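# Push cube out of channel's lipped end and lift

## Task

Keeping both hands out of the channel, push the cube out through the channel end that has the short ledge and raised lip. Then hold it up past that end so that its centre is higher than the channel's roof by at least one cube width.

## Robot and tools

Robot: two xArm6 arms, left_arm and right_arm, each with a parallel two-finger gripper and a wrist camera. Each base is tilted. left_arm's base is at (-0.057, +0.316, +0.091) m with quat_wxyz (+0.959, -0.190, +0.190, -0.087). right_arm's base is at (-0.043, -0.160, +0.091) m with quat_wxyz (+0.963, +0.203, +0.176, +0.018). Mounting plates and the metal frame behind the arms, which stands on the floor, are fixed obstacles. A "too close" warning counts a plate and the half of the frame on that arm's side as part of that arm.

Scene frame: the origin is on the table top midway between the arms. +z is up, +x points out over the table, and left_arm sits on the +y side. The names left and right do not refer to sides of any image.

execute_actions: the argument is {"actions": [...]}, a list holding at most one item. An empty list moves nothing and returns the state. An action is {"rows": [[14 numbers], ...], "steps": n}, with 1 to 15 rows and steps from 1 to 15 (15 if omitted). Each step lasts 1/30 s. Row k is used on step k, and the final row repeats if there are fewer rows than steps. A wait is {"steps": n} with n up to 300. It sends nothing and returns once n steps have passed since the previous result, and your reply time counts toward them. The optional "pictures" boolean chooses whether camera images come back; by default they do. A refused call sends nothing.

Row layout: one flat list of 14 numbers covering both arms, even if only one moves. Positions 1-6 are left_arm's absolute joint target angles in radians, in the order waist, shoulder, elbow, forearm roll, wrist pitch, wrist roll. Position 7 is left_arm's gripper opening. Positions 8-14 give the same seven values for right_arm. Joint numbers are targets to go to, on the same scale that Joint positions prints. They are not offsets. Stated ranges: waist -6.283 to 6.283, shoulder -2.059 to 2.094, elbow -3.927 to 0.192, forearm roll -6.283 to 6.283, wrist pitch -1.693 to 3.142, wrist roll -6.283 to 6.283. A target more than 0.010 rad beyond a range end, and further out than that joint's last reported angle, gets the call refused. The true end may differ from the stated one by up to 0.010 rad. A target past the true end is clipped there, and the result then says "joint sent to its limit". That line can refer to an earlier action, and its absence does not mean more travel is available. Opening is on a scale from -1 (closed) to +1 (fully open, 0.084 m between the pads).

Motion limits: joint targets change at no more than 3.14 rad/s and need 0.16 s to reach that speed. All joints of one arm are slowed together so they arrive at the same moment. On every step each target is held within 0.623 rad of the measured angle. If the targets would move the gripper more than 70 mm from where it is measured, they are scaled back toward the measured angles. Far moves therefore take several calls. Between calls the arms keep heading for the last row sent. They stop once motion has almost ceased (slow or blocked motion counts as ceased) or once a step is HELD. After that, only a new action makes them move on or press harder.

Results: the state line has `left_arm: …` | `right_arm: …`. Each part gives end_effector_position (m) and end_effector_quat_wxyz in the scene frame, plus linear (m/s) and angular (rad/s) velocity. The printed position can be off from the true one, more so at long reach. end_effector_position is the point between the closed finger pads, roughly 2 cm behind the fingertips. The fingers point along the gripper's +z and open along its y. Closing pushes the tips about 10 mm further along +z. Joint positions and Joint velocities have one block per arm: the six joints (rad, rad/s) and then the pad gap (m, m/s). grip_measured is the measured opening on the command scale. "joint command not followed" means the clearance check changed or blocked some joint targets; the rest of the row still ran. HELD marks steps on which all or part of your row was not sent.

Gripping: to hold something, command an opening well below grip_measured; the larger the difference, the harder the squeeze (about 24 N per pad at most, for objects up to about 6 cm wide). Sending back the grip_measured you read still gives some pressure on parts up to about 6 cm wide, less on wider ones, which may slip. Closing fast can overshoot the force and even spring the fingers open.

zoom_image: {"camera": name, "region": [x0, y0, x1, y1]} in pixels of that camera's latest image, (0,0) top-left, region at most 504 by 504. It returns a closer, more detailed view. Cameras, each 672x504: cam_head_left, cam_head_right, cam_high, cam_low, cam_left_wrist, cam_right_wrist. Intrinsics (fx=fy, cx, cy): cam_head_left 415.26, 337.353, 253.182; cam_head_right 413.437, 333.284, 250.875; cam_high 402.246, 333.708, 251.496 (strong distortion); cam_low 453.888, 334.774, 253.19 (strong distortion); cam_left_wrist 639.385, 334.5, 251.849; cam_right_wrist 674.29, 337.112, 250.305 (strong distortion). Each wrist camera frame is +z forward, +x right, +y down.

read_manual: optional section, "licences" (the default). It returns the URDF licence texts and does not move anything.

finished_scene: {"scene": n} with the number of the current scene.

Things to avoid: reaching into the channel with either hand; the cube or anything else leaving the table, which is a failure; drops, slips, slams and hard pushes; the arms hitting or pressing each other, which can end the scene. Joint load limits in N m are waist 45, shoulder 45, elbow 27, forearm roll 27, wrist pitch 18, wrist roll 18, and a held object's weight counts toward them. Reaching one stops that arm, backs the joint off a little, holds it for 10 s and skips the rest of the call. Holding loads heats the motors. A MOTOR HOT line appears from 65 °C, and at 80 °C an OVER-TEMPERATURE FAULT brakes that arm until it cools. Any stop is costly. Loose objects may now and then be nudged by an outside push. Smooth, quick motion with little effort is preferred.

Each tool is called after "Call:" by a JSON object that holds its "method" and its "body", one argument or row to a line.

## Session

Call:
{"method": "execute_actions", "body": {
  "actions": []
}}

Scene clock: 0.00 s of 4350.00 s.
left_arm: end_effector_position=(+0.3344, +0.6974, +0.2468) grip_measured=+1.00 end_effector_quat_wxyz=(+0.263, +0.513, +0.817, -0.028) end_effector_velocity=(+0.000, -0.000, +0.000) end_effector_angular_velocity=(+0.000, -0.001, -0.001) | right_arm: end_effector_position=(-0.1287, -0.6680, +0.2068) grip_measured=+1.00 end_effector_quat_wxyz=(+0.104, +0.919, +0.370, -0.084) end_effector_velocity=(+0.000, +0.000, +0.000) end_effector_angular_velocity=(-0.000, -0.001, -0.001)
Joint positions: left_arm=[ 1.42  -0.618 -0.872 -0.816  1.313 -0.484  0.084] | right_arm=[-2.161 -0.365 -0.691  0.851  0.778 -3.368  0.084]
Joint velocities: left_arm=[ 0.    -0.    -0.001 -0.     0.001  0.001  0.   ] | right_arm=[-0.001 -0.     0.     0.     0.001  0.001 -0.   ]

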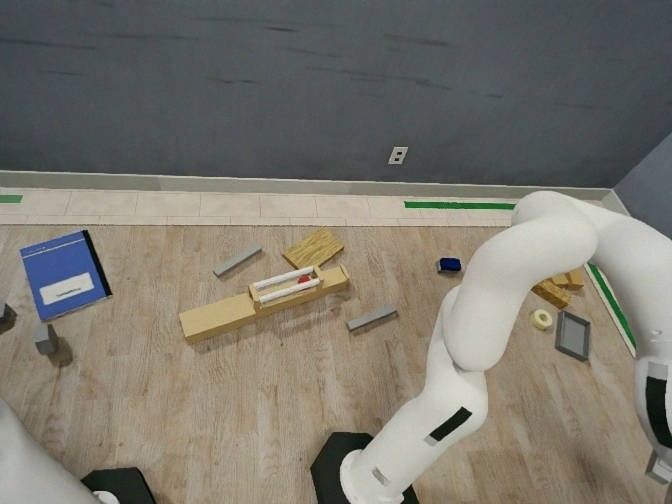

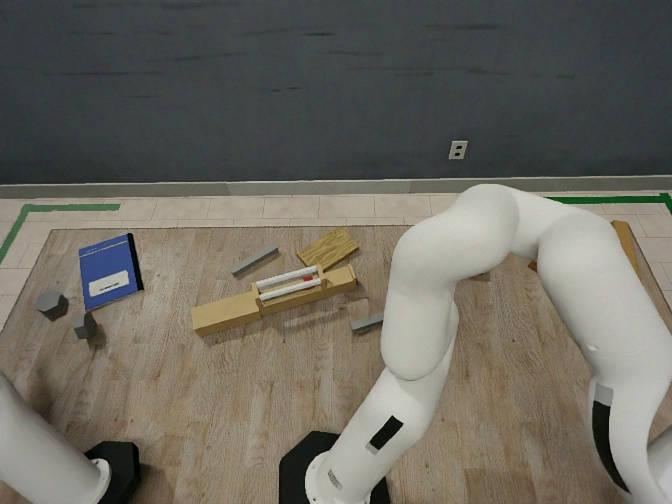

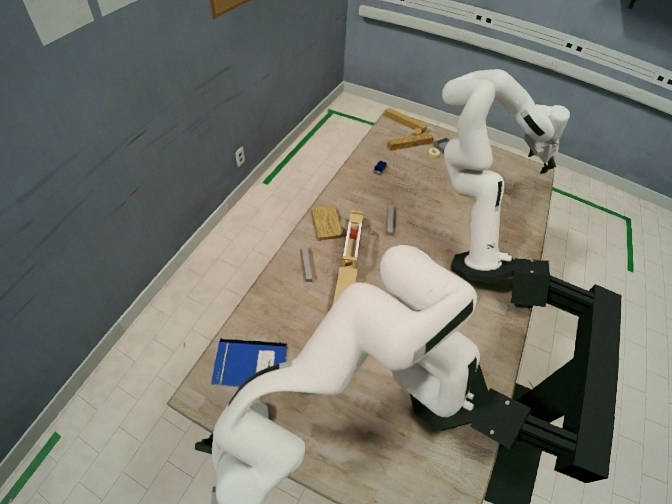

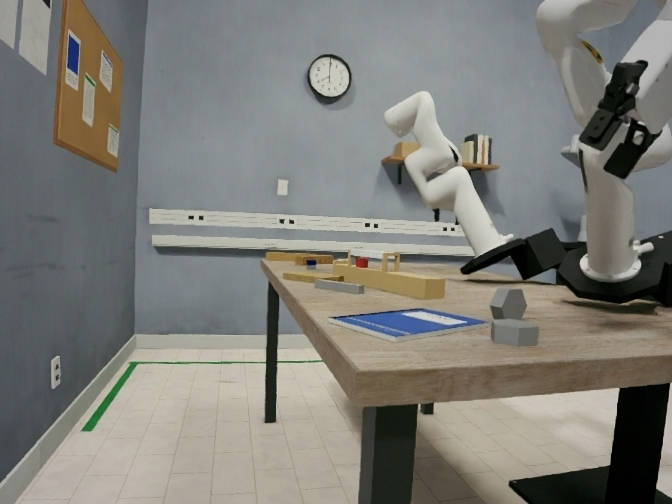

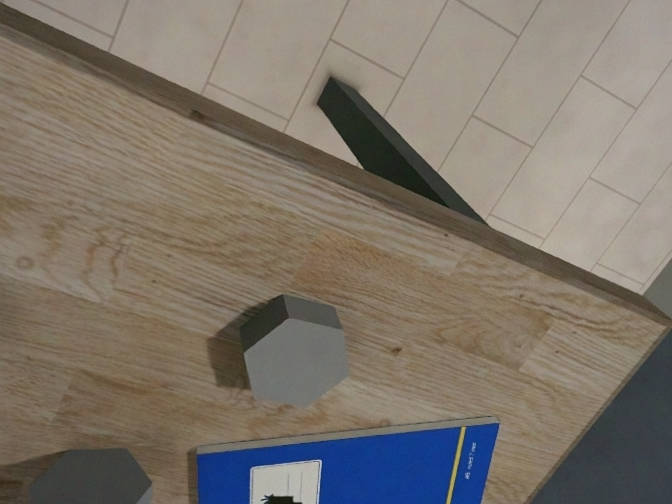

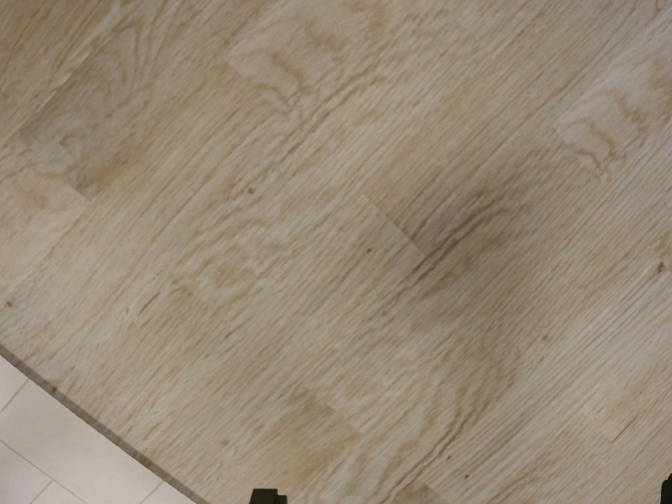

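Call:
{"method": "zoom_image", "body": {
  "camera": "cam_head_left",
  "region": [160, 210, 420, 360]
}}

Call:
{"method": "zoom_image", "body": {
  "camera": "cam_low",
  "region": [260, 230, 460, 320]
}}

Region (160, 210, 420, 360) of cam_head_left's 672x504 image, scaled by 1.938, with more detail than that image has; it fills the top 291 rows of this view, and the rest is white.

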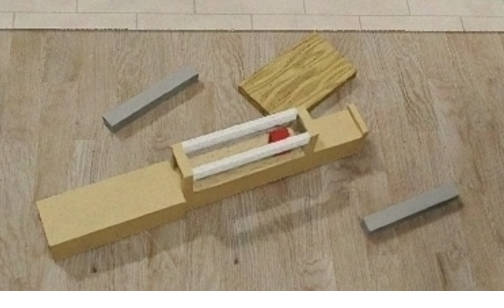

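Region (260, 230, 460, 320) of cam_low's 672x504 image, scaled by 2.520, with more detail than that image has; it fills the top 227 rows of this view, and the rest is white.

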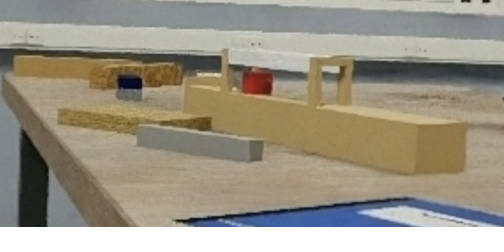

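Call:
{"method": "execute_actions", "body": {
  "actions": [
    {"rows":[[-1.0,-0.263,-1.032,0.518,1.487,0,1,-2.161,-0.365,-0.691,0.851,0.778,-3.368,1]]}
  ],
  "pictures": false
}}

Call:
{"method": "execute_actions", "body": {
  "actions": [
    {"steps":60}
  ]
}}

Scene clock: 30.30 s of 4350.00 s.
left_arm: end_effector_position=(+0.3396, +0.5391, +0.1625) grip_measured=+1.00 end_effector_quat_wxyz=(+0.155, +0.888, +0.322, -0.290) end_effector_velocity=(+0.034, -0.296, -0.066) end_effector_angular_velocity=(+0.055, +0.091, -3.983) | right_arm: end_effector_position=(-0.1285, -0.6681, +0.2069) grip_measured=+1.00 end_effector_quat_wxyz=(+0.104, +0.919, +0.371, -0.084) end_effector_velocity=(-0.000, -0.000, +0.000) end_effector_angular_velocity=(-0.000, +0.001, +0.000)
Joint positions: left_arm=[ 0.714 -0.348 -0.992 -0.108  1.445 -0.119  0.084] | right_arm=[-2.161 -0.365 -0.691  0.851  0.778 -3.368  0.084]
Joint velocities: left_arm=[-2.244  0.431 -0.194  2.239  0.21   0.583 -0.   ] | right_arm=[ 0.    -0.001  0.    -0.001 -0.001  0.001 -0.   ]
Steps of this call (steps 1 to 90: nothing new was sent; then 26.80 s passed at rest; steps 91 to 105: all 15 steps of this action). Readings (joint positions):
91: left_arm=[1.420 -0.618 -0.872 -0.816 1.313 -0.484] | right_arm=[-2.161 -0.365 -0.691 0.851 0.778 -3.368]
92: left_arm=[1.417 -0.616 -0.873 -0.812 1.314 -0.481] | right_arm=[-2.161 -0.365 -0.691 0.851 0.778 -3.368]
94: left_arm=[1.369 -0.591 -0.889 -0.761 1.328 -0.440] | right_arm=[-2.161 -0.365 -0.691 0.851 0.778 -3.368]
98: left_arm=[1.161 -0.480 -0.933 -0.555 1.380 -0.298] | right_arm=[-2.161 -0.365 -0.691 0.851 0.778 -3.368]
105: the state above

Scene clock: 32.30 s of 4350.00 s.
left_arm: end_effector_position=(+0.3142, +0.1269, +0.3498) grip_measured=+1.00 end_effector_quat_wxyz=(+0.000, +0.803, -0.596, +0.000) end_effector_velocity=(-0.001, +0.000, -0.000) end_effector_angular_velocity=(+0.002, +0.000, -0.002) | right_arm: end_effector_position=(-0.1285, -0.6681, +0.2069) grip_measured=+1.00 end_effector_quat_wxyz=(+0.104, +0.919, +0.371, -0.084) end_effector_velocity=(-0.000, -0.000, -0.000) end_effector_angular_velocity=(-0.001, -0.001, -0.002)
Joint positions: left_arm=[-1.    -0.263 -1.032  0.518  1.487 -0.     0.084] | right_arm=[-2.161 -0.365 -0.691  0.851  0.778 -3.368  0.084]
Joint velocities: left_arm=[-0.001  0.     0.001  0.     0.001  0.001  0.   ] | right_arm=[ 0.     0.001  0.     0.002 -0.001  0.    -0.   ]
Steps of this call (steps 1 to 60: the robot went on to your last target). Readings (joint positions):
1: left_arm=[0.638 -0.334 -0.998 -0.032 1.451 -0.100] | right_arm=[-2.161 -0.365 -0.691 0.851 0.778 -3.368]
2: left_arm=[0.560 -0.323 -1.003 0.045 1.457 -0.084] | right_arm=[-2.161 -0.365 -0.691 0.851 0.778 -3.368]
4: left_arm=[0.413 -0.305 -1.011 0.182 1.465 -0.060] | right_arm=[-2.161 -0.365 -0.691 0.851 0.778 -3.368]
8: left_arm=[0.184 -0.291 -1.020 0.307 1.473 -0.038] | right_arm=[-2.161 -0.365 -0.691 0.851 0.778 -3.368]
60: the state above
All arms were judged still, so your last target was given up. Only a new action makes them travel on or press farther. Fingers that are still opening or closing keep moving.

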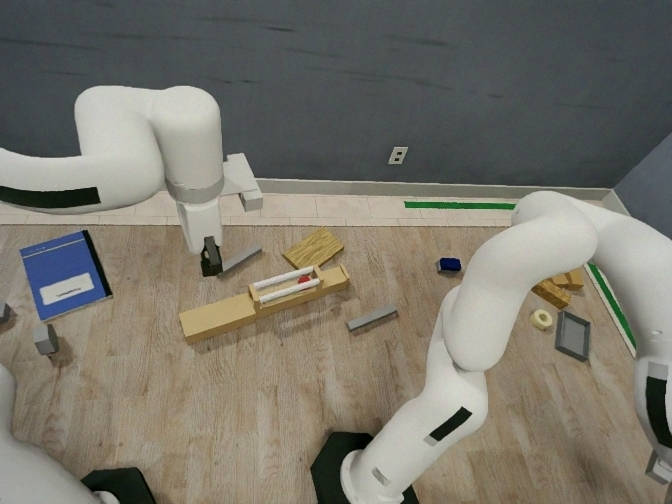

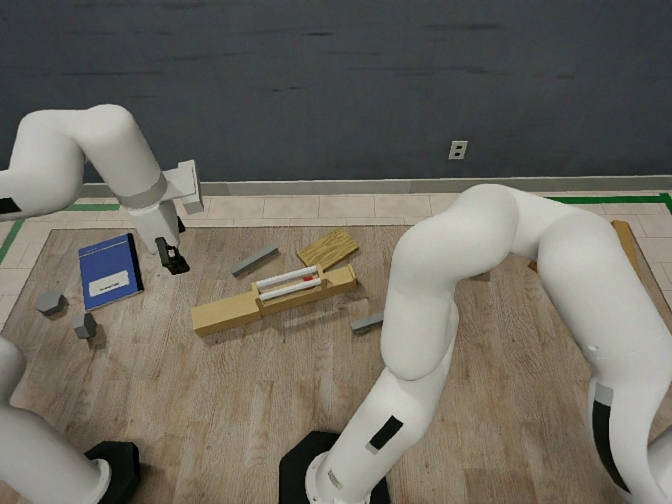

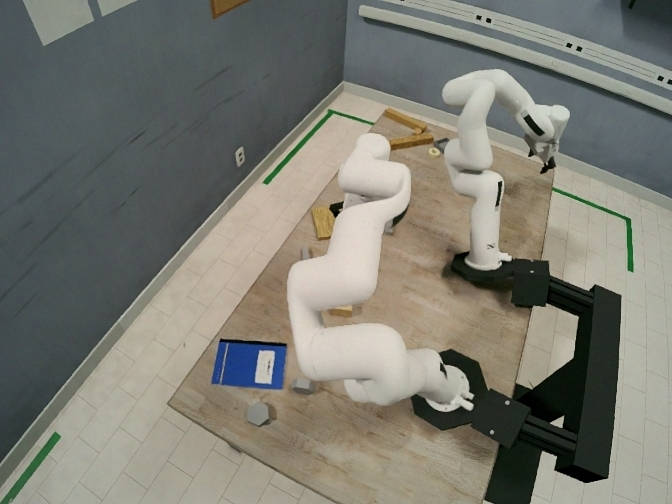

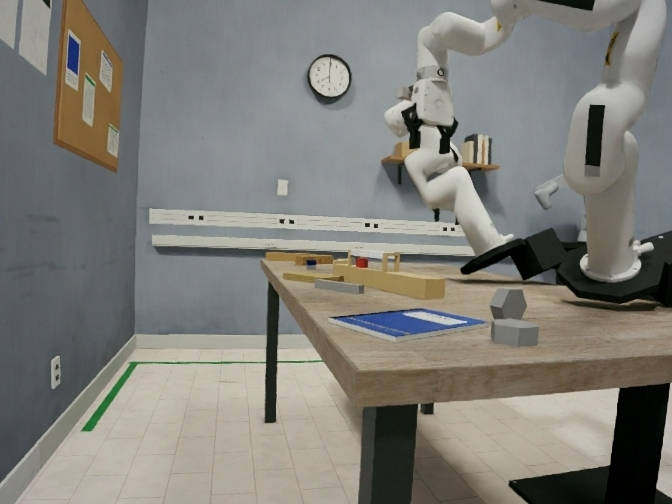

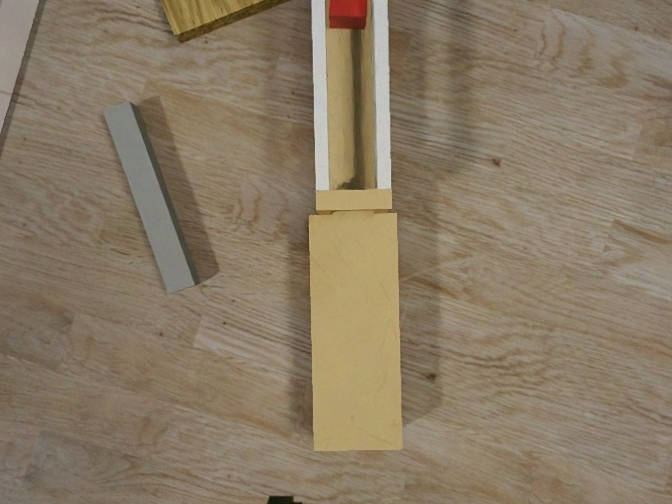

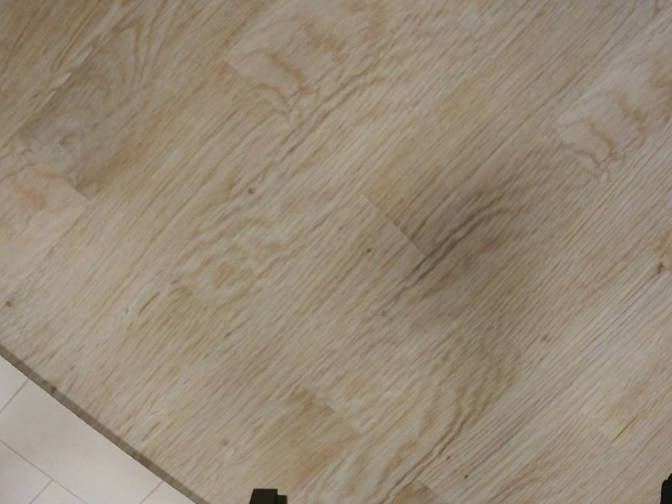

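Call:
{"method": "execute_actions", "body": {
  "actions": [
    {"rows":[[-0.385,0.353,-1.183,0.754,0.804,-0.159,1,-2.161,-0.365,-0.691,0.851,0.778,-3.368,1]]}
  ],
  "pictures": false
}}

Call:
{"method": "execute_actions", "body": {
  "actions": [
    {"steps":40}
  ]
}}

Scene clock: 50.47 s of 4350.00 s.
left_arm: end_effector_position=(+0.4383, +0.0904, +0.1812) grip_measured=+1.00 end_effector_quat_wxyz=(-0.013, +0.866, -0.499, +0.004) end_effector_velocity=(+0.224, +0.012, -0.455) end_effector_angular_velocity=(-0.029, +0.024, +0.447) | right_arm: end_effector_position=(-0.1285, -0.6681, +0.2069) grip_measured=+1.00 end_effector_quat_wxyz=(+0.104, +0.919, +0.371, -0.084) end_effector_velocity=(+0.000, -0.000, +0.000) end_effector_angular_velocity=(-0.001, +0.001, +0.001)
Joint positions: left_arm=[-0.609  0.129 -1.128  0.668  1.057 -0.101  0.084] | right_arm=[-2.161 -0.365 -0.691  0.851  0.778 -3.368  0.084]
Joint velocities: left_arm=[ 0.886  0.886 -0.217  0.339 -0.991 -0.229  0.   ] | right_arm=[ 0.    -0.001 -0.    -0.    -0.001 -0.001 -0.   ]
Steps of this call (steps 1 to 90: nothing new was sent; then 14.67 s passed at rest; steps 91 to 105: all 15 steps of this action). Readings (joint positions):
91: left_arm=[-1.000 -0.263 -1.032 0.518 1.487 -0.000] | right_arm=[-2.161 -0.365 -0.691 0.851 0.778 -3.368]
92: left_arm=[-0.997 -0.260 -1.033 0.519 1.483 -0.001] | right_arm=[-2.161 -0.365 -0.691 0.851 0.778 -3.368]
94: left_arm=[-0.952 -0.218 -1.049 0.538 1.432 -0.014] | right_arm=[-2.161 -0.365 -0.691 0.851 0.778 -3.368]
98: left_arm=[-0.821 -0.083 -1.076 0.587 1.293 -0.047] | right_arm=[-2.161 -0.365 -0.691 0.851 0.778 -3.368]
105: the state above

Scene clock: 51.80 s of 4350.00 s.
left_arm: end_effector_position=(+0.4811, +0.1057, +0.0599) grip_measured=+1.00 end_effector_quat_wxyz=(+0.000, +0.892, -0.452, +0.000) end_effector_velocity=(-0.001, +0.000, -0.001) end_effector_angular_velocity=(+0.001, +0.001, -0.002) | right_arm: end_effector_position=(-0.1285, -0.6681, +0.2069) grip_measured=+1.00 end_effector_quat_wxyz=(+0.104, +0.919, +0.371, -0.084) end_effector_velocity=(-0.000, +0.000, +0.000) end_effector_angular_velocity=(-0.000, +0.000, -0.000)
Joint positions: left_arm=[-0.385  0.353 -1.183  0.754  0.804 -0.159  0.084] | right_arm=[-2.161 -0.365 -0.691  0.851  0.778 -3.368  0.084]
Joint velocities: left_arm=[0.    0.001 0.001 0.    0.001 0.001 0.   ] | right_arm=[-0.001 -0.001  0.    -0.001  0.     0.     0.   ]
Steps of this call (steps 1 to 30: the robot went on to your last target; steps 31 to 40: nothing new was sent). Readings (joint positions):
1: left_arm=[-0.580 0.159 -1.135 0.679 1.024 -0.109] | right_arm=[-2.161 -0.365 -0.691 0.851 0.778 -3.368]
2: left_arm=[-0.550 0.188 -1.142 0.690 0.991 -0.116] | right_arm=[-2.161 -0.365 -0.691 0.851 0.778 -3.368]
4: left_arm=[-0.492 0.246 -1.157 0.713 0.925 -0.131] | right_arm=[-2.161 -0.365 -0.691 0.851 0.778 -3.368]
8: left_arm=[-0.394 0.344 -1.177 0.749 0.820 -0.156] | right_arm=[-2.161 -0.365 -0.691 0.851 0.778 -3.368]
40: the state above
All arms were judged still, so your last target was given up. Only a new action makes them travel on or press farther. Fingers that are still opening or closing keep moving.

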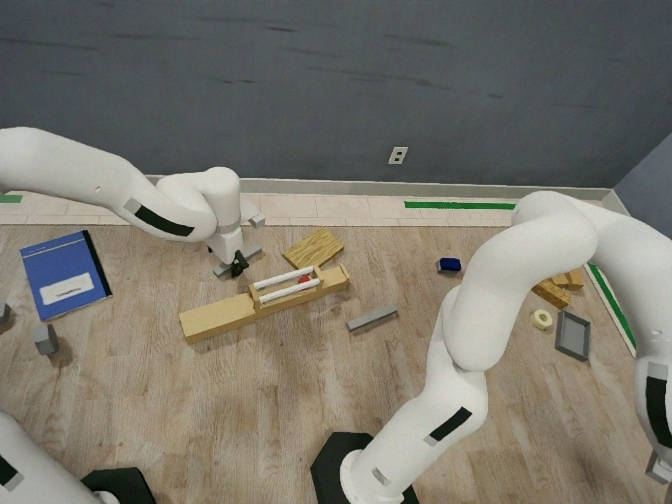

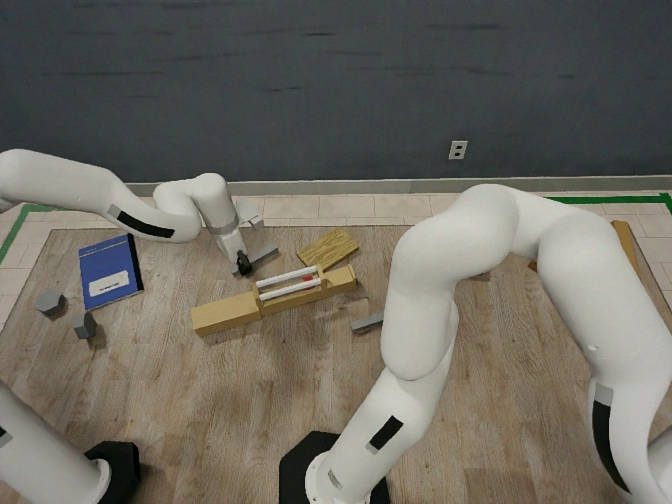

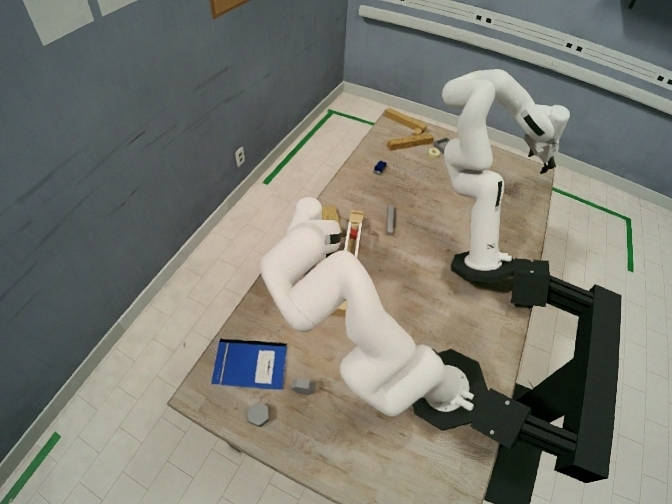

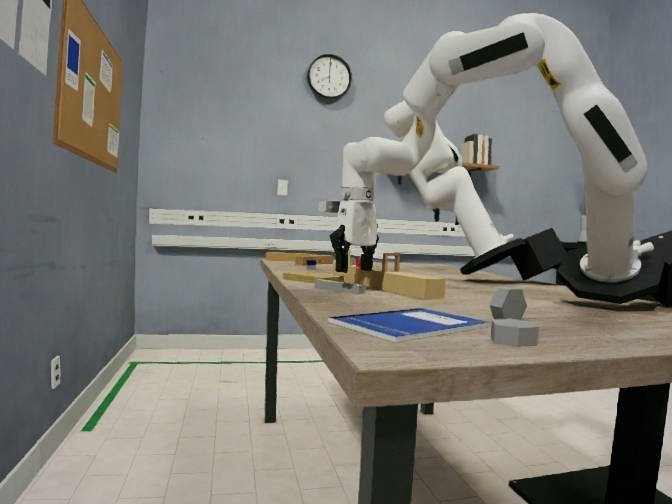

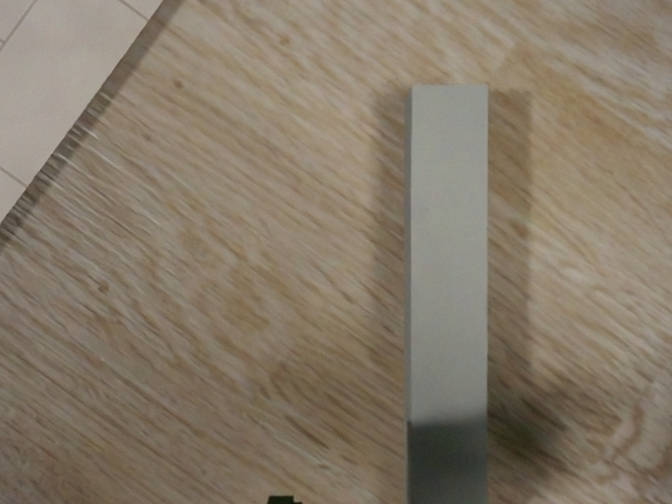

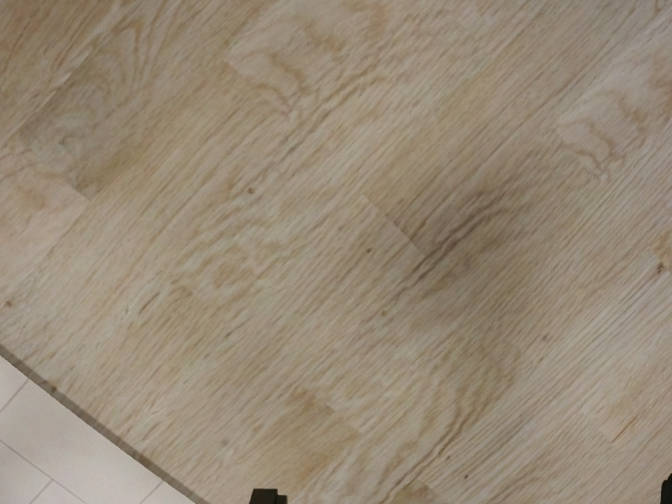

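Call:
{"method": "execute_actions", "body": {
  "actions": [
    {"rows":[[-0.348,0.425,-1.192,0.806,0.741,-0.195,1,-2.161,-0.365,-0.691,0.851,0.778,-3.368,1]]}
  ],
  "pictures": false
}}

Call:
{"method": "execute_actions", "body": {
  "actions": [
    {"rows":[[-0.348,0.425,-1.192,0.806,0.741,-0.195,-0.3,-2.161,-0.365,-0.691,0.851,0.778,-3.368,1]]}
  ],
  "pictures": false
}}

Call:
{"method": "execute_actions", "body": {
  "actions": [
    {"rows":[[-0.348,0.425,-1.192,0.806,0.741,-0.195,-1,-2.161,-0.365,-0.691,0.851,0.778,-3.368,1]]}
  ],
  "pictures": false
}}

Scene clock: 60.00 s of 4350.00 s.
left_arm: end_effector_position=(+0.4792, +0.1040, +0.0256) grip_measured=+1.00 end_effector_quat_wxyz=(+0.000, +0.892, -0.451, +0.001) end_effector_velocity=(-0.012, +0.002, -0.010) end_effector_angular_velocity=(+0.015, +0.022, -0.012) | right_arm: end_effector_position=(-0.1285, -0.6681, +0.2069) grip_measured=+1.00 end_effector_quat_wxyz=(+0.104, +0.919, +0.371, -0.084) end_effector_velocity=(+0.000, -0.000, +0.000) end_effector_angular_velocity=(-0.000, +0.000, -0.000)
Joint positions: left_arm=[-0.348  0.424 -1.193  0.806  0.741 -0.195  0.084] | right_arm=[-2.161 -0.365 -0.691  0.851  0.778 -3.368  0.084]
Joint velocities: left_arm=[ 0.001  0.011  0.016  0.001  0.004 -0.001 -0.   ] | right_arm=[ 0.    -0.001 -0.    -0.001  0.     0.001  0.   ]
Steps of this call (steps 1 to 90: nothing new was sent; then 4.70 s passed at rest; steps 91 to 105: all 15 steps of this action). Readings (joint positions):
91: left_arm=[-0.385 0.353 -1.183 0.754 0.804 -0.159] | right_arm=[-2.161 -0.365 -0.691 0.851 0.778 -3.368]
92: left_arm=[-0.384 0.356 -1.184 0.757 0.800 -0.161] | right_arm=[-2.161 -0.365 -0.691 0.851 0.778 -3.368]
94: left_arm=[-0.365 0.390 -1.194 0.785 0.765 -0.181] | right_arm=[-2.161 -0.365 -0.691 0.851 0.778 -3.368]
98: left_arm=[-0.347 0.429 -1.186 0.805 0.744 -0.194] | right_arm=[-2.161 -0.365 -0.691 0.851 0.778 -3.368]
105: the state above

Scene clock: 60.50 s of 4350.00 s.
left_arm: end_effector_position=(+0.4785, +0.1042, +0.0249) grip_measured=-0.32 end_effector_quat_wxyz=(+0.000, +0.892, -0.452, +0.000) end_effector_velocity=(+0.000, -0.000, -0.000) end_effector_angular_velocity=(-0.001, -0.000, -0.001) | right_arm: end_effector_position=(-0.1285, -0.6681, +0.2069) grip_measured=+1.00 end_effector_quat_wxyz=(+0.104, +0.919, +0.371, -0.084) end_effector_velocity=(+0.000, -0.000, +0.000) end_effector_angular_velocity=(+0.000, +0.001, +0.001)
Joint positions: left_arm=[-0.348  0.425 -1.192  0.806  0.741 -0.195  0.03 ] | right_arm=[-2.161 -0.365 -0.691  0.851  0.778 -3.368  0.084]
Joint velocities: left_arm=[ 0.     0.     0.     0.    -0.001  0.001 -0.   ] | right_arm=[ 0.    -0.    -0.    -0.001 -0.     0.     0.   ]
Steps of this call (steps 1 to 15: all 15 steps of this action). Readings (joint positions):
1: left_arm=[-0.348 0.424 -1.192 0.806 0.741 -0.195] | right_arm=[-2.161 -0.365 -0.691 0.851 0.778 -3.368]
2: left_arm=[-0.348 0.424 -1.192 0.806 0.741 -0.195] | right_arm=[-2.161 -0.365 -0.691 0.851 0.778 -3.368]
4: left_arm=[-0.348 0.425 -1.192 0.806 0.741 -0.195] | right_arm=[-2.161 -0.365 -0.691 0.851 0.778 -3.368]
8: left_arm=[-0.348 0.425 -1.192 0.806 0.741 -0.195] | right_arm=[-2.161 -0.365 -0.691 0.851 0.778 -3.368]
15: the state above

Scene clock: 61.00 s of 4350.00 s.
left_arm: end_effector_position=(+0.4786, +0.1042, +0.0250) grip_measured=-0.56 end_effector_quat_wxyz=(+0.000, +0.892, -0.452, +0.000) end_effector_velocity=(-0.001, +0.000, -0.001) end_effector_angular_velocity=(+0.002, +0.002, -0.002) | right_arm: end_effector_position=(-0.1285, -0.6681, +0.2069) grip_measured=+1.00 end_effector_quat_wxyz=(+0.104, +0.919, +0.371, -0.084) end_effector_velocity=(-0.000, +0.000, -0.000) end_effector_angular_velocity=(-0.000, -0.000, -0.001)
Joint positions: left_arm=[-0.348  0.425 -1.192  0.806  0.741 -0.195  0.02 ] | right_arm=[-2.161 -0.365 -0.691  0.851  0.778 -3.368  0.084]
Joint velocities: left_arm=[-0.     0.     0.002 -0.     0.001  0.001 -0.   ] | right_arm=[-0.     0.    -0.     0.001  0.     0.    -0.   ]
Steps of this call (steps 1 to 15: all 15 steps of this action). Readings (joint positions):
1: left_arm=[-0.348 0.425 -1.192 0.806 0.741 -0.195] | right_arm=[-2.161 -0.365 -0.691 0.851 0.778 -3.368]
2: left_arm=[-0.348 0.425 -1.192 0.806 0.741 -0.195] | right_arm=[-2.161 -0.365 -0.691 0.851 0.778 -3.368]
4: left_arm=[-0.348 0.425 -1.192 0.806 0.741 -0.195] | right_arm=[-2.161 -0.365 -0.691 0.851 0.778 -3.368]
8: left_arm=[-0.348 0.425 -1.192 0.806 0.741 -0.195] | right_arm=[-2.161 -0.365 -0.691 0.851 0.778 -3.368]
15: the state above

Call:
{"method": "execute_actions", "body": {
  "actions": [
    {"rows":[[-0.478,0.173,-1.16,0.625,0.96,-0.07,-1,-2.161,-0.365,-0.691,0.851,0.778,-3.368,1]]}
  ],
  "pictures": false
}}

Call:
{"method": "execute_actions", "body": {
  "actions": [
    {"rows":[[-0.57,-0.206,-0.613,0.724,0.888,0.017,-1,-2.161,-0.365,-0.691,0.851,0.778,-3.368,1]]}
  ],
  "pictures": false
}}

Call:
{"method": "execute_actions", "body": {
  "actions": [
    {"steps":15}
  ],
  "pictures": false
}}

Call:
{"method": "execute_actions", "body": {
  "actions": [
    {"rows":[[-0.452,-0.04,-0.579,0.904,0.694,-0.112,-1,-2.161,-0.365,-0.691,0.851,0.778,-3.368,1]]}
  ],
  "pictures": false
}}

Call:
{"method": "execute_actions", "body": {
  "actions": [
    {"steps":15}
  ]
}}

Scene clock: 75.33 s of 4350.00 s.
left_arm: end_effector_position=(+0.4714, +0.1111, +0.1445) grip_measured=-0.56 end_effector_quat_wxyz=(+0.014, +0.889, -0.457, -0.005) end_effector_velocity=(-0.036, +0.005, -0.041) end_effector_angular_velocity=(+0.065, +0.085, -0.045) | right_arm: end_effector_position=(-0.1285, -0.6681, +0.2069) grip_measured=+1.00 end_effector_quat_wxyz=(+0.104, +0.919, +0.371, -0.084) end_effector_velocity=(-0.001, +0.000, -0.000) end_effector_angular_velocity=(+0.001, +0.000, -0.001)
Joint positions: left_arm=[-0.477  0.175 -1.158  0.626  0.96  -0.07   0.02 ] | right_arm=[-2.161 -0.365 -0.691  0.851  0.778 -3.368  0.084]
Joint velocities: left_arm=[ 0.009  0.049  0.048 -0.006  0.019  0.007  0.   ] | right_arm=[-0.001  0.002 -0.    -0.    -0.    -0.     0.   ]
Steps of this call (steps 1 to 15: the robot went on to your last target; steps 16 to 90: nothing new was sent; then 10.83 s passed at rest; steps 91 to 105: all 15 steps of this action). Readings (joint positions):
91: left_arm=[-0.348 0.425 -1.192 0.806 0.741 -0.195] | right_arm=[-2.161 -0.365 -0.691 0.851 0.778 -3.368]
92: left_arm=[-0.349 0.422 -1.191 0.803 0.745 -0.193] | right_arm=[-2.161 -0.365 -0.691 0.851 0.778 -3.368]
94: left_arm=[-0.371 0.382 -1.176 0.767 0.791 -0.168] | right_arm=[-2.161 -0.365 -0.691 0.851 0.778 -3.368]
98: left_arm=[-0.446 0.235 -1.171 0.670 0.904 -0.102] | right_arm=[-2.161 -0.365 -0.691 0.851 0.778 -3.368]
105: the state above

Scene clock: 75.83 s of 4350.00 s.
left_arm: end_effector_position=(+0.3319, +0.1639, +0.1438) grip_measured=-0.56 end_effector_quat_wxyz=(-0.000, +0.810, -0.587, -0.002) end_effector_velocity=(-0.013, +0.004, +0.005) end_effector_angular_velocity=(-0.029, -0.033, -0.058) | right_arm: end_effector_position=(-0.1285, -0.6681, +0.2069) grip_measured=+1.00 end_effector_quat_wxyz=(+0.104, +0.919, +0.371, -0.084) end_effector_velocity=(-0.000, -0.000, +0.000) end_effector_angular_velocity=(-0.000, +0.001, -0.000)
Joint positions: left_arm=[-0.569 -0.202 -0.616  0.723  0.89   0.016  0.02 ] | right_arm=[-2.161 -0.365 -0.691  0.851  0.778 -3.368  0.084]
Joint velocities: left_arm=[-0.015 -0.073  0.079  0.027 -0.035  0.025 -0.   ] | right_arm=[-0. -0. -0. -0. -0. -0. -0.]
Steps of this call (steps 1 to 15: all 15 steps of this action). Readings (joint positions):
1: left_arm=[-0.477 0.176 -1.156 0.626 0.960 -0.070] | right_arm=[-2.161 -0.365 -0.691 0.851 0.778 -3.368]
2: left_arm=[-0.477 0.174 -1.153 0.626 0.960 -0.069] | right_arm=[-2.161 -0.365 -0.691 0.851 0.778 -3.368]
4: left_arm=[-0.485 0.140 -1.106 0.636 0.952 -0.061] | right_arm=[-2.161 -0.365 -0.691 0.851 0.778 -3.368]
8: left_arm=[-0.525 -0.020 -0.877 0.676 0.923 -0.025] | right_arm=[-2.161 -0.365 -0.691 0.851 0.778 -3.368]
15: the state above

Scene clock: 76.33 s of 4350.00 s.
left_arm: end_effector_position=(+0.3318, +0.1638, +0.1444) grip_measured=-0.56 end_effector_quat_wxyz=(-0.000, +0.809, -0.588, +0.000) end_effector_velocity=(-0.001, +0.000, +0.000) end_effector_angular_velocity=(+0.000, -0.000, -0.001) | right_arm: end_effector_position=(-0.1285, -0.6681, +0.2069) grip_measured=+1.00 end_effector_quat_wxyz=(+0.104, +0.919, +0.371, -0.084) end_effector_velocity=(-0.000, +0.000, -0.000) end_effector_angular_velocity=(-0.000, -0.000, -0.002)
Joint positions: left_arm=[-0.57  -0.206 -0.613  0.724  0.888  0.017  0.02 ] | right_arm=[-2.161 -0.365 -0.691  0.851  0.778 -3.368  0.084]
Joint velocities: left_arm=[-0.001 -0.002  0.002  0.     0.    -0.     0.   ] | right_arm=[-0.001  0.001 -0.     0.    -0.001  0.001  0.   ]
Steps of this call (steps 1 to 15: the robot went on to your last target). Readings (joint positions):
1: left_arm=[-0.570 -0.204 -0.615 0.723 0.889 0.016] | right_arm=[-2.161 -0.365 -0.691 0.851 0.778 -3.368]
2: left_arm=[-0.570 -0.204 -0.616 0.724 0.888 0.017] | right_arm=[-2.161 -0.365 -0.691 0.851 0.778 -3.368]
4: left_arm=[-0.570 -0.205 -0.616 0.724 0.888 0.017] | right_arm=[-2.161 -0.365 -0.691 0.851 0.778 -3.368]
8: left_arm=[-0.570 -0.205 -0.615 0.724 0.888 0.017] | right_arm=[-2.161 -0.365 -0.691 0.851 0.778 -3.368]
15: the state above
All arms were judged still, so your last target was given up. Only a new action makes them travel on or press farther. Fingers that are still opening or closing keep moving.

Scene clock: 76.83 s of 4350.00 s.
left_arm: end_effector_position=(+0.3235, +0.1607, +0.0758) grip_measured=-0.56 end_effector_quat_wxyz=(+0.000, +0.809, -0.587, +0.001) end_effector_velocity=(-0.009, +0.003, -0.006) end_effector_angular_velocity=(+0.012, +0.014, -0.010) | right_arm: end_effector_position=(-0.1285, -0.6681, +0.2069) grip_measured=+1.00 end_effector_quat_wxyz=(+0.104, +0.919, +0.371, -0.084) end_effector_velocity=(+0.000, +0.000, -0.001) end_effector_angular_velocity=(+0.002, -0.000, +0.001)
Joint positions: left_arm=[-0.453 -0.042 -0.581  0.903  0.694 -0.112  0.02 ] | right_arm=[-2.161 -0.365 -0.691  0.851  0.778 -3.368  0.084]
Joint velocities: left_arm=[ 0.001  0.006  0.016  0.002  0.001 -0.002  0.   ] | right_arm=[ 0.001  0.001  0.    -0.001  0.    -0.     0.   ]
Steps of this call (steps 1 to 15: all 15 steps of this action). Readings (joint positions):
1: left_arm=[-0.570 -0.206 -0.613 0.724 0.888 0.017] | right_arm=[-2.161 -0.365 -0.691 0.851 0.778 -3.368]
2: left_arm=[-0.568 -0.203 -0.613 0.728 0.883 0.014] | right_arm=[-2.161 -0.365 -0.691 0.851 0.778 -3.368]
4: left_arm=[-0.539 -0.165 -0.609 0.775 0.830 -0.021] | right_arm=[-2.161 -0.365 -0.691 0.851 0.778 -3.368]
8: left_arm=[-0.456 -0.042 -0.573 0.894 0.709 -0.103] | right_arm=[-2.161 -0.365 -0.691 0.851 0.778 -3.368]
15: the state above

Scene clock: 77.33 s of 4350.00 s.
left_arm: end_effector_position=(+0.3223, +0.1612, +0.0747) grip_measured=-0.56 end_effector_quat_wxyz=(+0.000, +0.809, -0.588, +0.000) end_effector_velocity=(+0.000, +0.000, -0.000) end_effector_angular_velocity=(+0.002, +0.000, +0.000) | right_arm: end_effector_position=(-0.1285, -0.6681, +0.2069) grip_measured=+1.00 end_effector_quat_wxyz=(+0.104, +0.919, +0.371, -0.084) end_effector_velocity=(+0.000, -0.000, +0.000) end_effector_angular_velocity=(-0.001, -0.001, -0.002)
Joint positions: left_arm=[-0.452 -0.04  -0.579  0.904  0.694 -0.112  0.02 ] | right_arm=[-2.161 -0.365 -0.691  0.851  0.778 -3.368  0.084]
Joint velocities: left_arm=[ 0.     0.    -0.     0.     0.001  0.    -0.   ] | right_arm=[ 0.     0.    -0.     0.002 -0.     0.001  0.   ]
Steps of this call (steps 1 to 15: the robot went on to your last target). Readings (joint positions):
1: left_arm=[-0.453 -0.041 -0.580 0.904 0.694 -0.112] | right_arm=[-2.161 -0.365 -0.691 0.851 0.778 -3.368]
2: left_arm=[-0.453 -0.041 -0.580 0.904 0.694 -0.112] | right_arm=[-2.161 -0.365 -0.691 0.851 0.778 -3.368]
4: left_arm=[-0.452 -0.041 -0.579 0.904 0.694 -0.112] | right_arm=[-2.161 -0.365 -0.691 0.851 0.778 -3.368]
8: left_arm=[-0.452 -0.040 -0.579 0.904 0.694 -0.112] | right_arm=[-2.161 -0.365 -0.691 0.851 0.778 -3.368]
15: the state above
All arms were judged still, so your last target was given up. Only a new action makes them travel on or press farther. Fingers that are still opening or closing keep moving.

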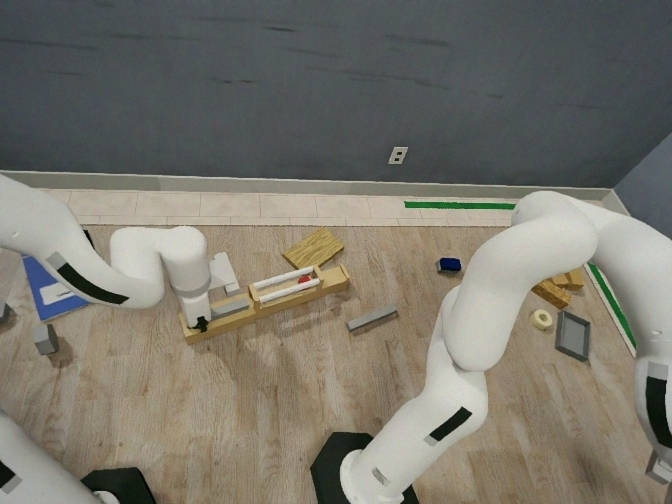

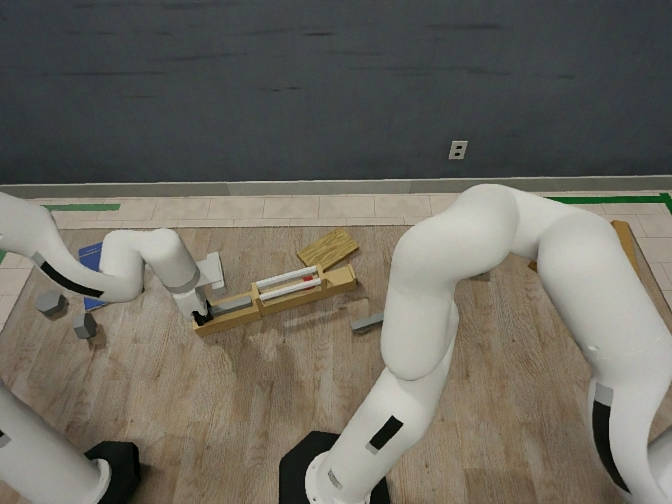

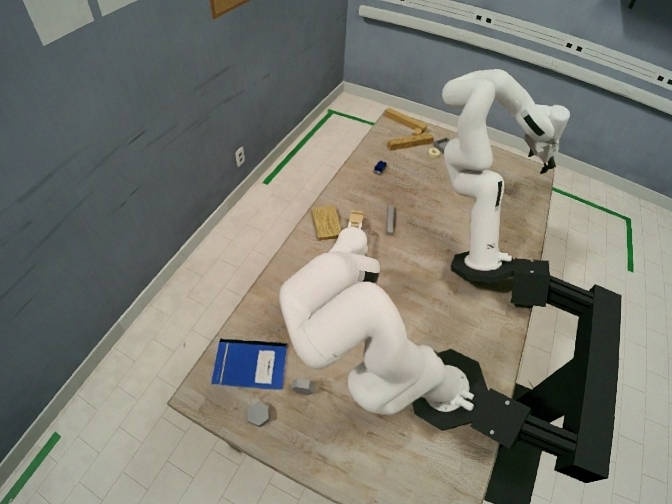

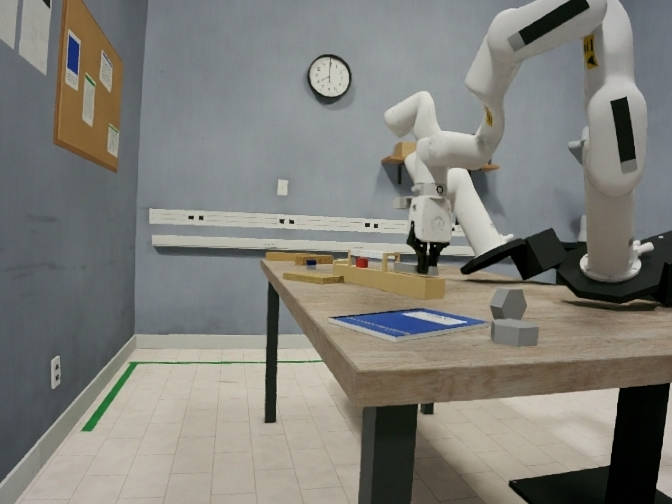

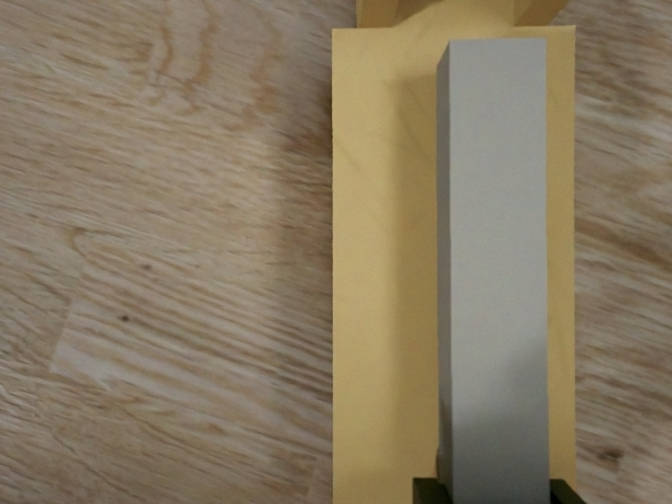

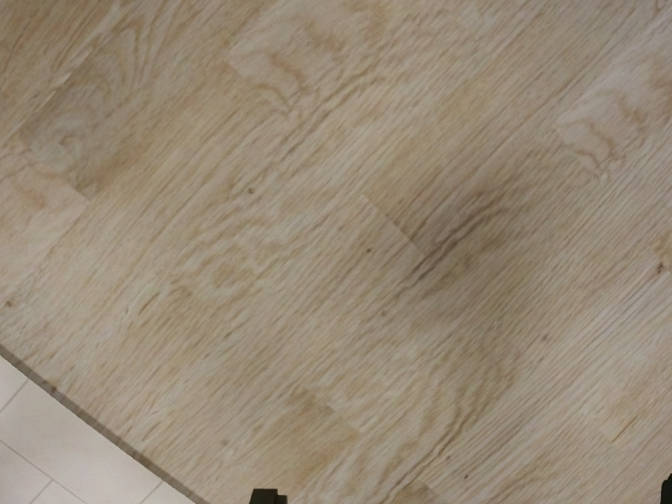

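Call:
{"method": "execute_actions", "body": {
  "actions": [
    {"rows":[[-0.439,-0.031,-0.586,0.911,0.686,-0.107,-1,-2.161,-0.365,-0.691,0.851,0.778,-3.368,1]]}
  ],
  "pictures": false
}}

Call:
{"method": "execute_actions", "body": {
  "actions": [
    {"rows":[[-0.472,0.0425,-0.667,0.892,0.706,-0.118,-1,-2.161,-0.365,-0.691,0.851,0.778,-3.368,1]]}
  ]
}}

Scene clock: 94.60 s of 4350.00 s.
left_arm: end_effector_position=(+0.3258, +0.1623, +0.0717) grip_measured=-0.56 end_effector_quat_wxyz=(+0.000, +0.809, -0.588, +0.000) end_effector_velocity=(+0.000, -0.000, -0.000) end_effector_angular_velocity=(-0.000, -0.000, +0.001) | right_arm: end_effector_position=(-0.1285, -0.6681, +0.2069) grip_measured=+1.00 end_effector_quat_wxyz=(+0.104, +0.919, +0.371, -0.084) end_effector_velocity=(-0.001, +0.000, -0.000) end_effector_angular_velocity=(+0.002, +0.001, +0.000)
Joint positions: left_arm=[-0.439 -0.031 -0.586  0.911  0.686 -0.107  0.02 ] | right_arm=[-2.161 -0.365 -0.691  0.851  0.778 -3.368  0.084]
Joint velocities: left_arm=[ 0.001  0.001 -0.001  0.    -0.    -0.001  0.   ] | right_arm=[-0.001  0.001  0.    -0.003 -0.    -0.     0.   ]
Steps of this call (steps 1 to 90: nothing new was sent; then 13.77 s passed at rest; steps 91 to 105: all 15 steps of this action). Readings (joint positions):
91: left_arm=[-0.452 -0.040 -0.579 0.904 0.694 -0.112] | right_arm=[-2.161 -0.365 -0.691 0.851 0.778 -3.368]
92: left_arm=[-0.450 -0.039 -0.580 0.905 0.692 -0.111] | right_arm=[-2.161 -0.365 -0.691 0.851 0.778 -3.368]
94: left_arm=[-0.441 -0.033 -0.585 0.910 0.688 -0.108] | right_arm=[-2.161 -0.365 -0.691 0.851 0.778 -3.368]
98: left_arm=[-0.439 -0.031 -0.586 0.911 0.686 -0.107] | right_arm=[-2.161 -0.365 -0.691 0.851 0.778 -3.368]
105: the state above

Scene clock: 95.10 s of 4350.00 s.
left_arm: end_effector_position=(+0.3368, +0.1403, +0.0724) grip_measured=-0.56 end_effector_quat_wxyz=(+0.000, +0.809, -0.587, +0.000) end_effector_velocity=(+0.001, -0.001, +0.001) end_effector_angular_velocity=(-0.001, -0.001, +0.003) | right_arm: end_effector_position=(-0.1285, -0.6681, +0.2069) grip_measured=+1.00 end_effector_quat_wxyz=(+0.104, +0.919, +0.371, -0.084) end_effector_velocity=(+0.000, -0.000, +0.000) end_effector_angular_velocity=(-0.000, +0.000, +0.000)
Joint positions: left_arm=[-0.472  0.042 -0.667  0.892  0.706 -0.118  0.02 ] | right_arm=[-2.161 -0.365 -0.691  0.851  0.778 -3.368  0.084]
Joint velocities: left_arm=[-0.001  0.001 -0.003 -0.     0.    -0.002 -0.   ] | right_arm=[ 0. -0. -0.  0. -0. -0. -0.]
Steps of this call (steps 1 to 15: all 15 steps of this action). Readings (joint positions):
1: left_arm=[-0.439 -0.031 -0.586 0.911 0.686 -0.107] | right_arm=[-2.161 -0.365 -0.691 0.851 0.778 -3.368]
2: left_arm=[-0.440 -0.028 -0.589 0.910 0.687 -0.108] | right_arm=[-2.161 -0.365 -0.691 0.851 0.778 -3.368]
4: left_arm=[-0.456 0.008 -0.629 0.900 0.698 -0.113] | right_arm=[-2.161 -0.365 -0.691 0.851 0.778 -3.368]
8: left_arm=[-0.472 0.042 -0.667 0.892 0.705 -0.118] | right_arm=[-2.161 -0.365 -0.691 0.851 0.778 -3.368]
15: the state above

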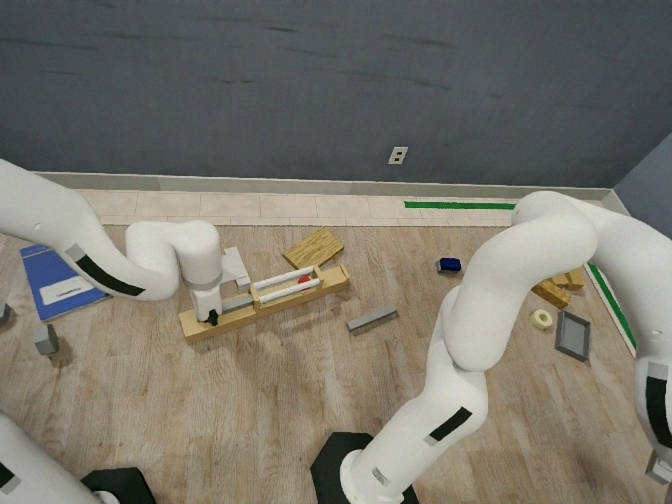

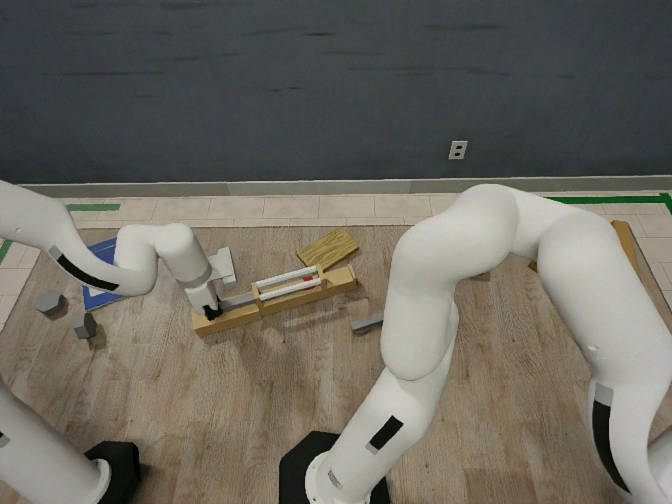

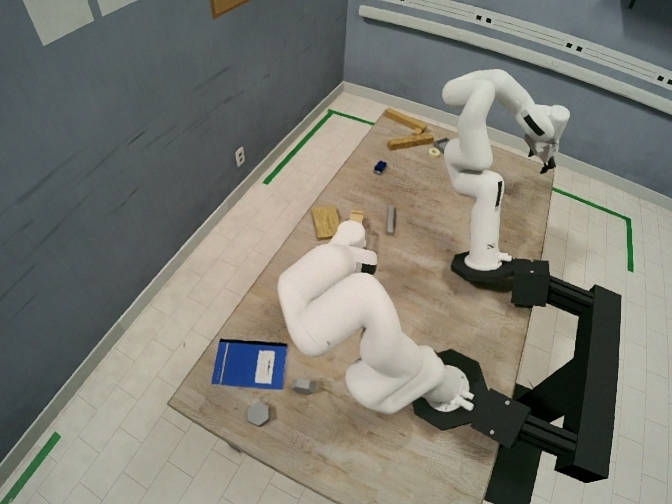

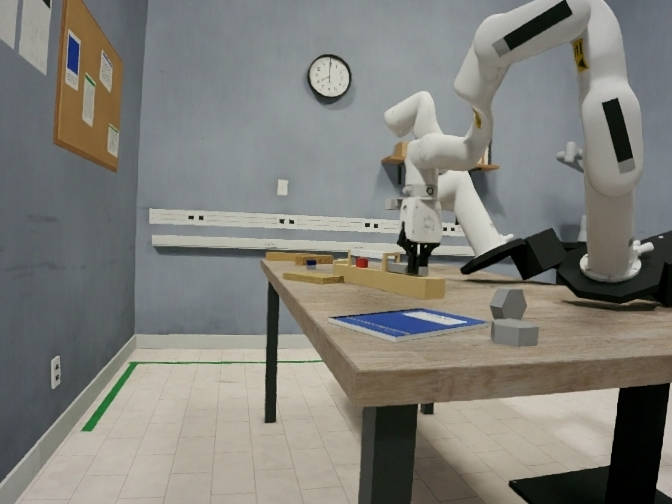

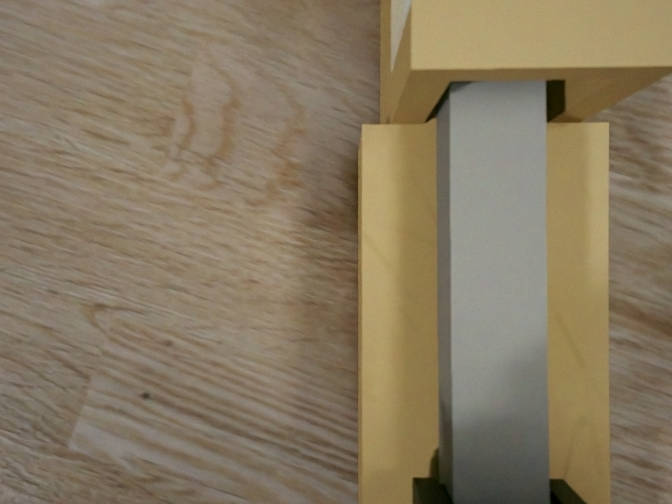

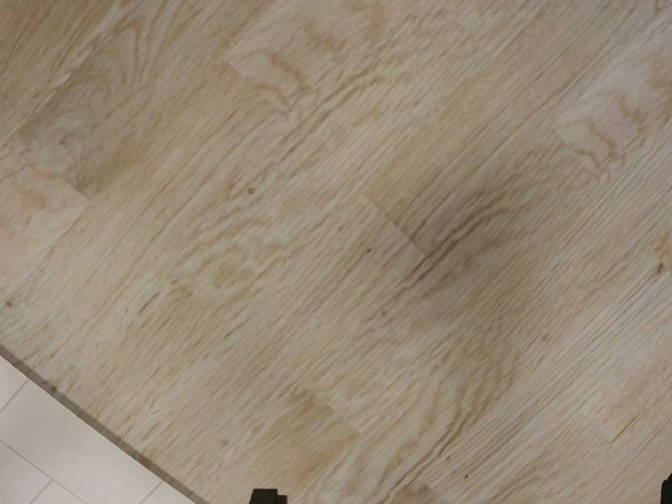

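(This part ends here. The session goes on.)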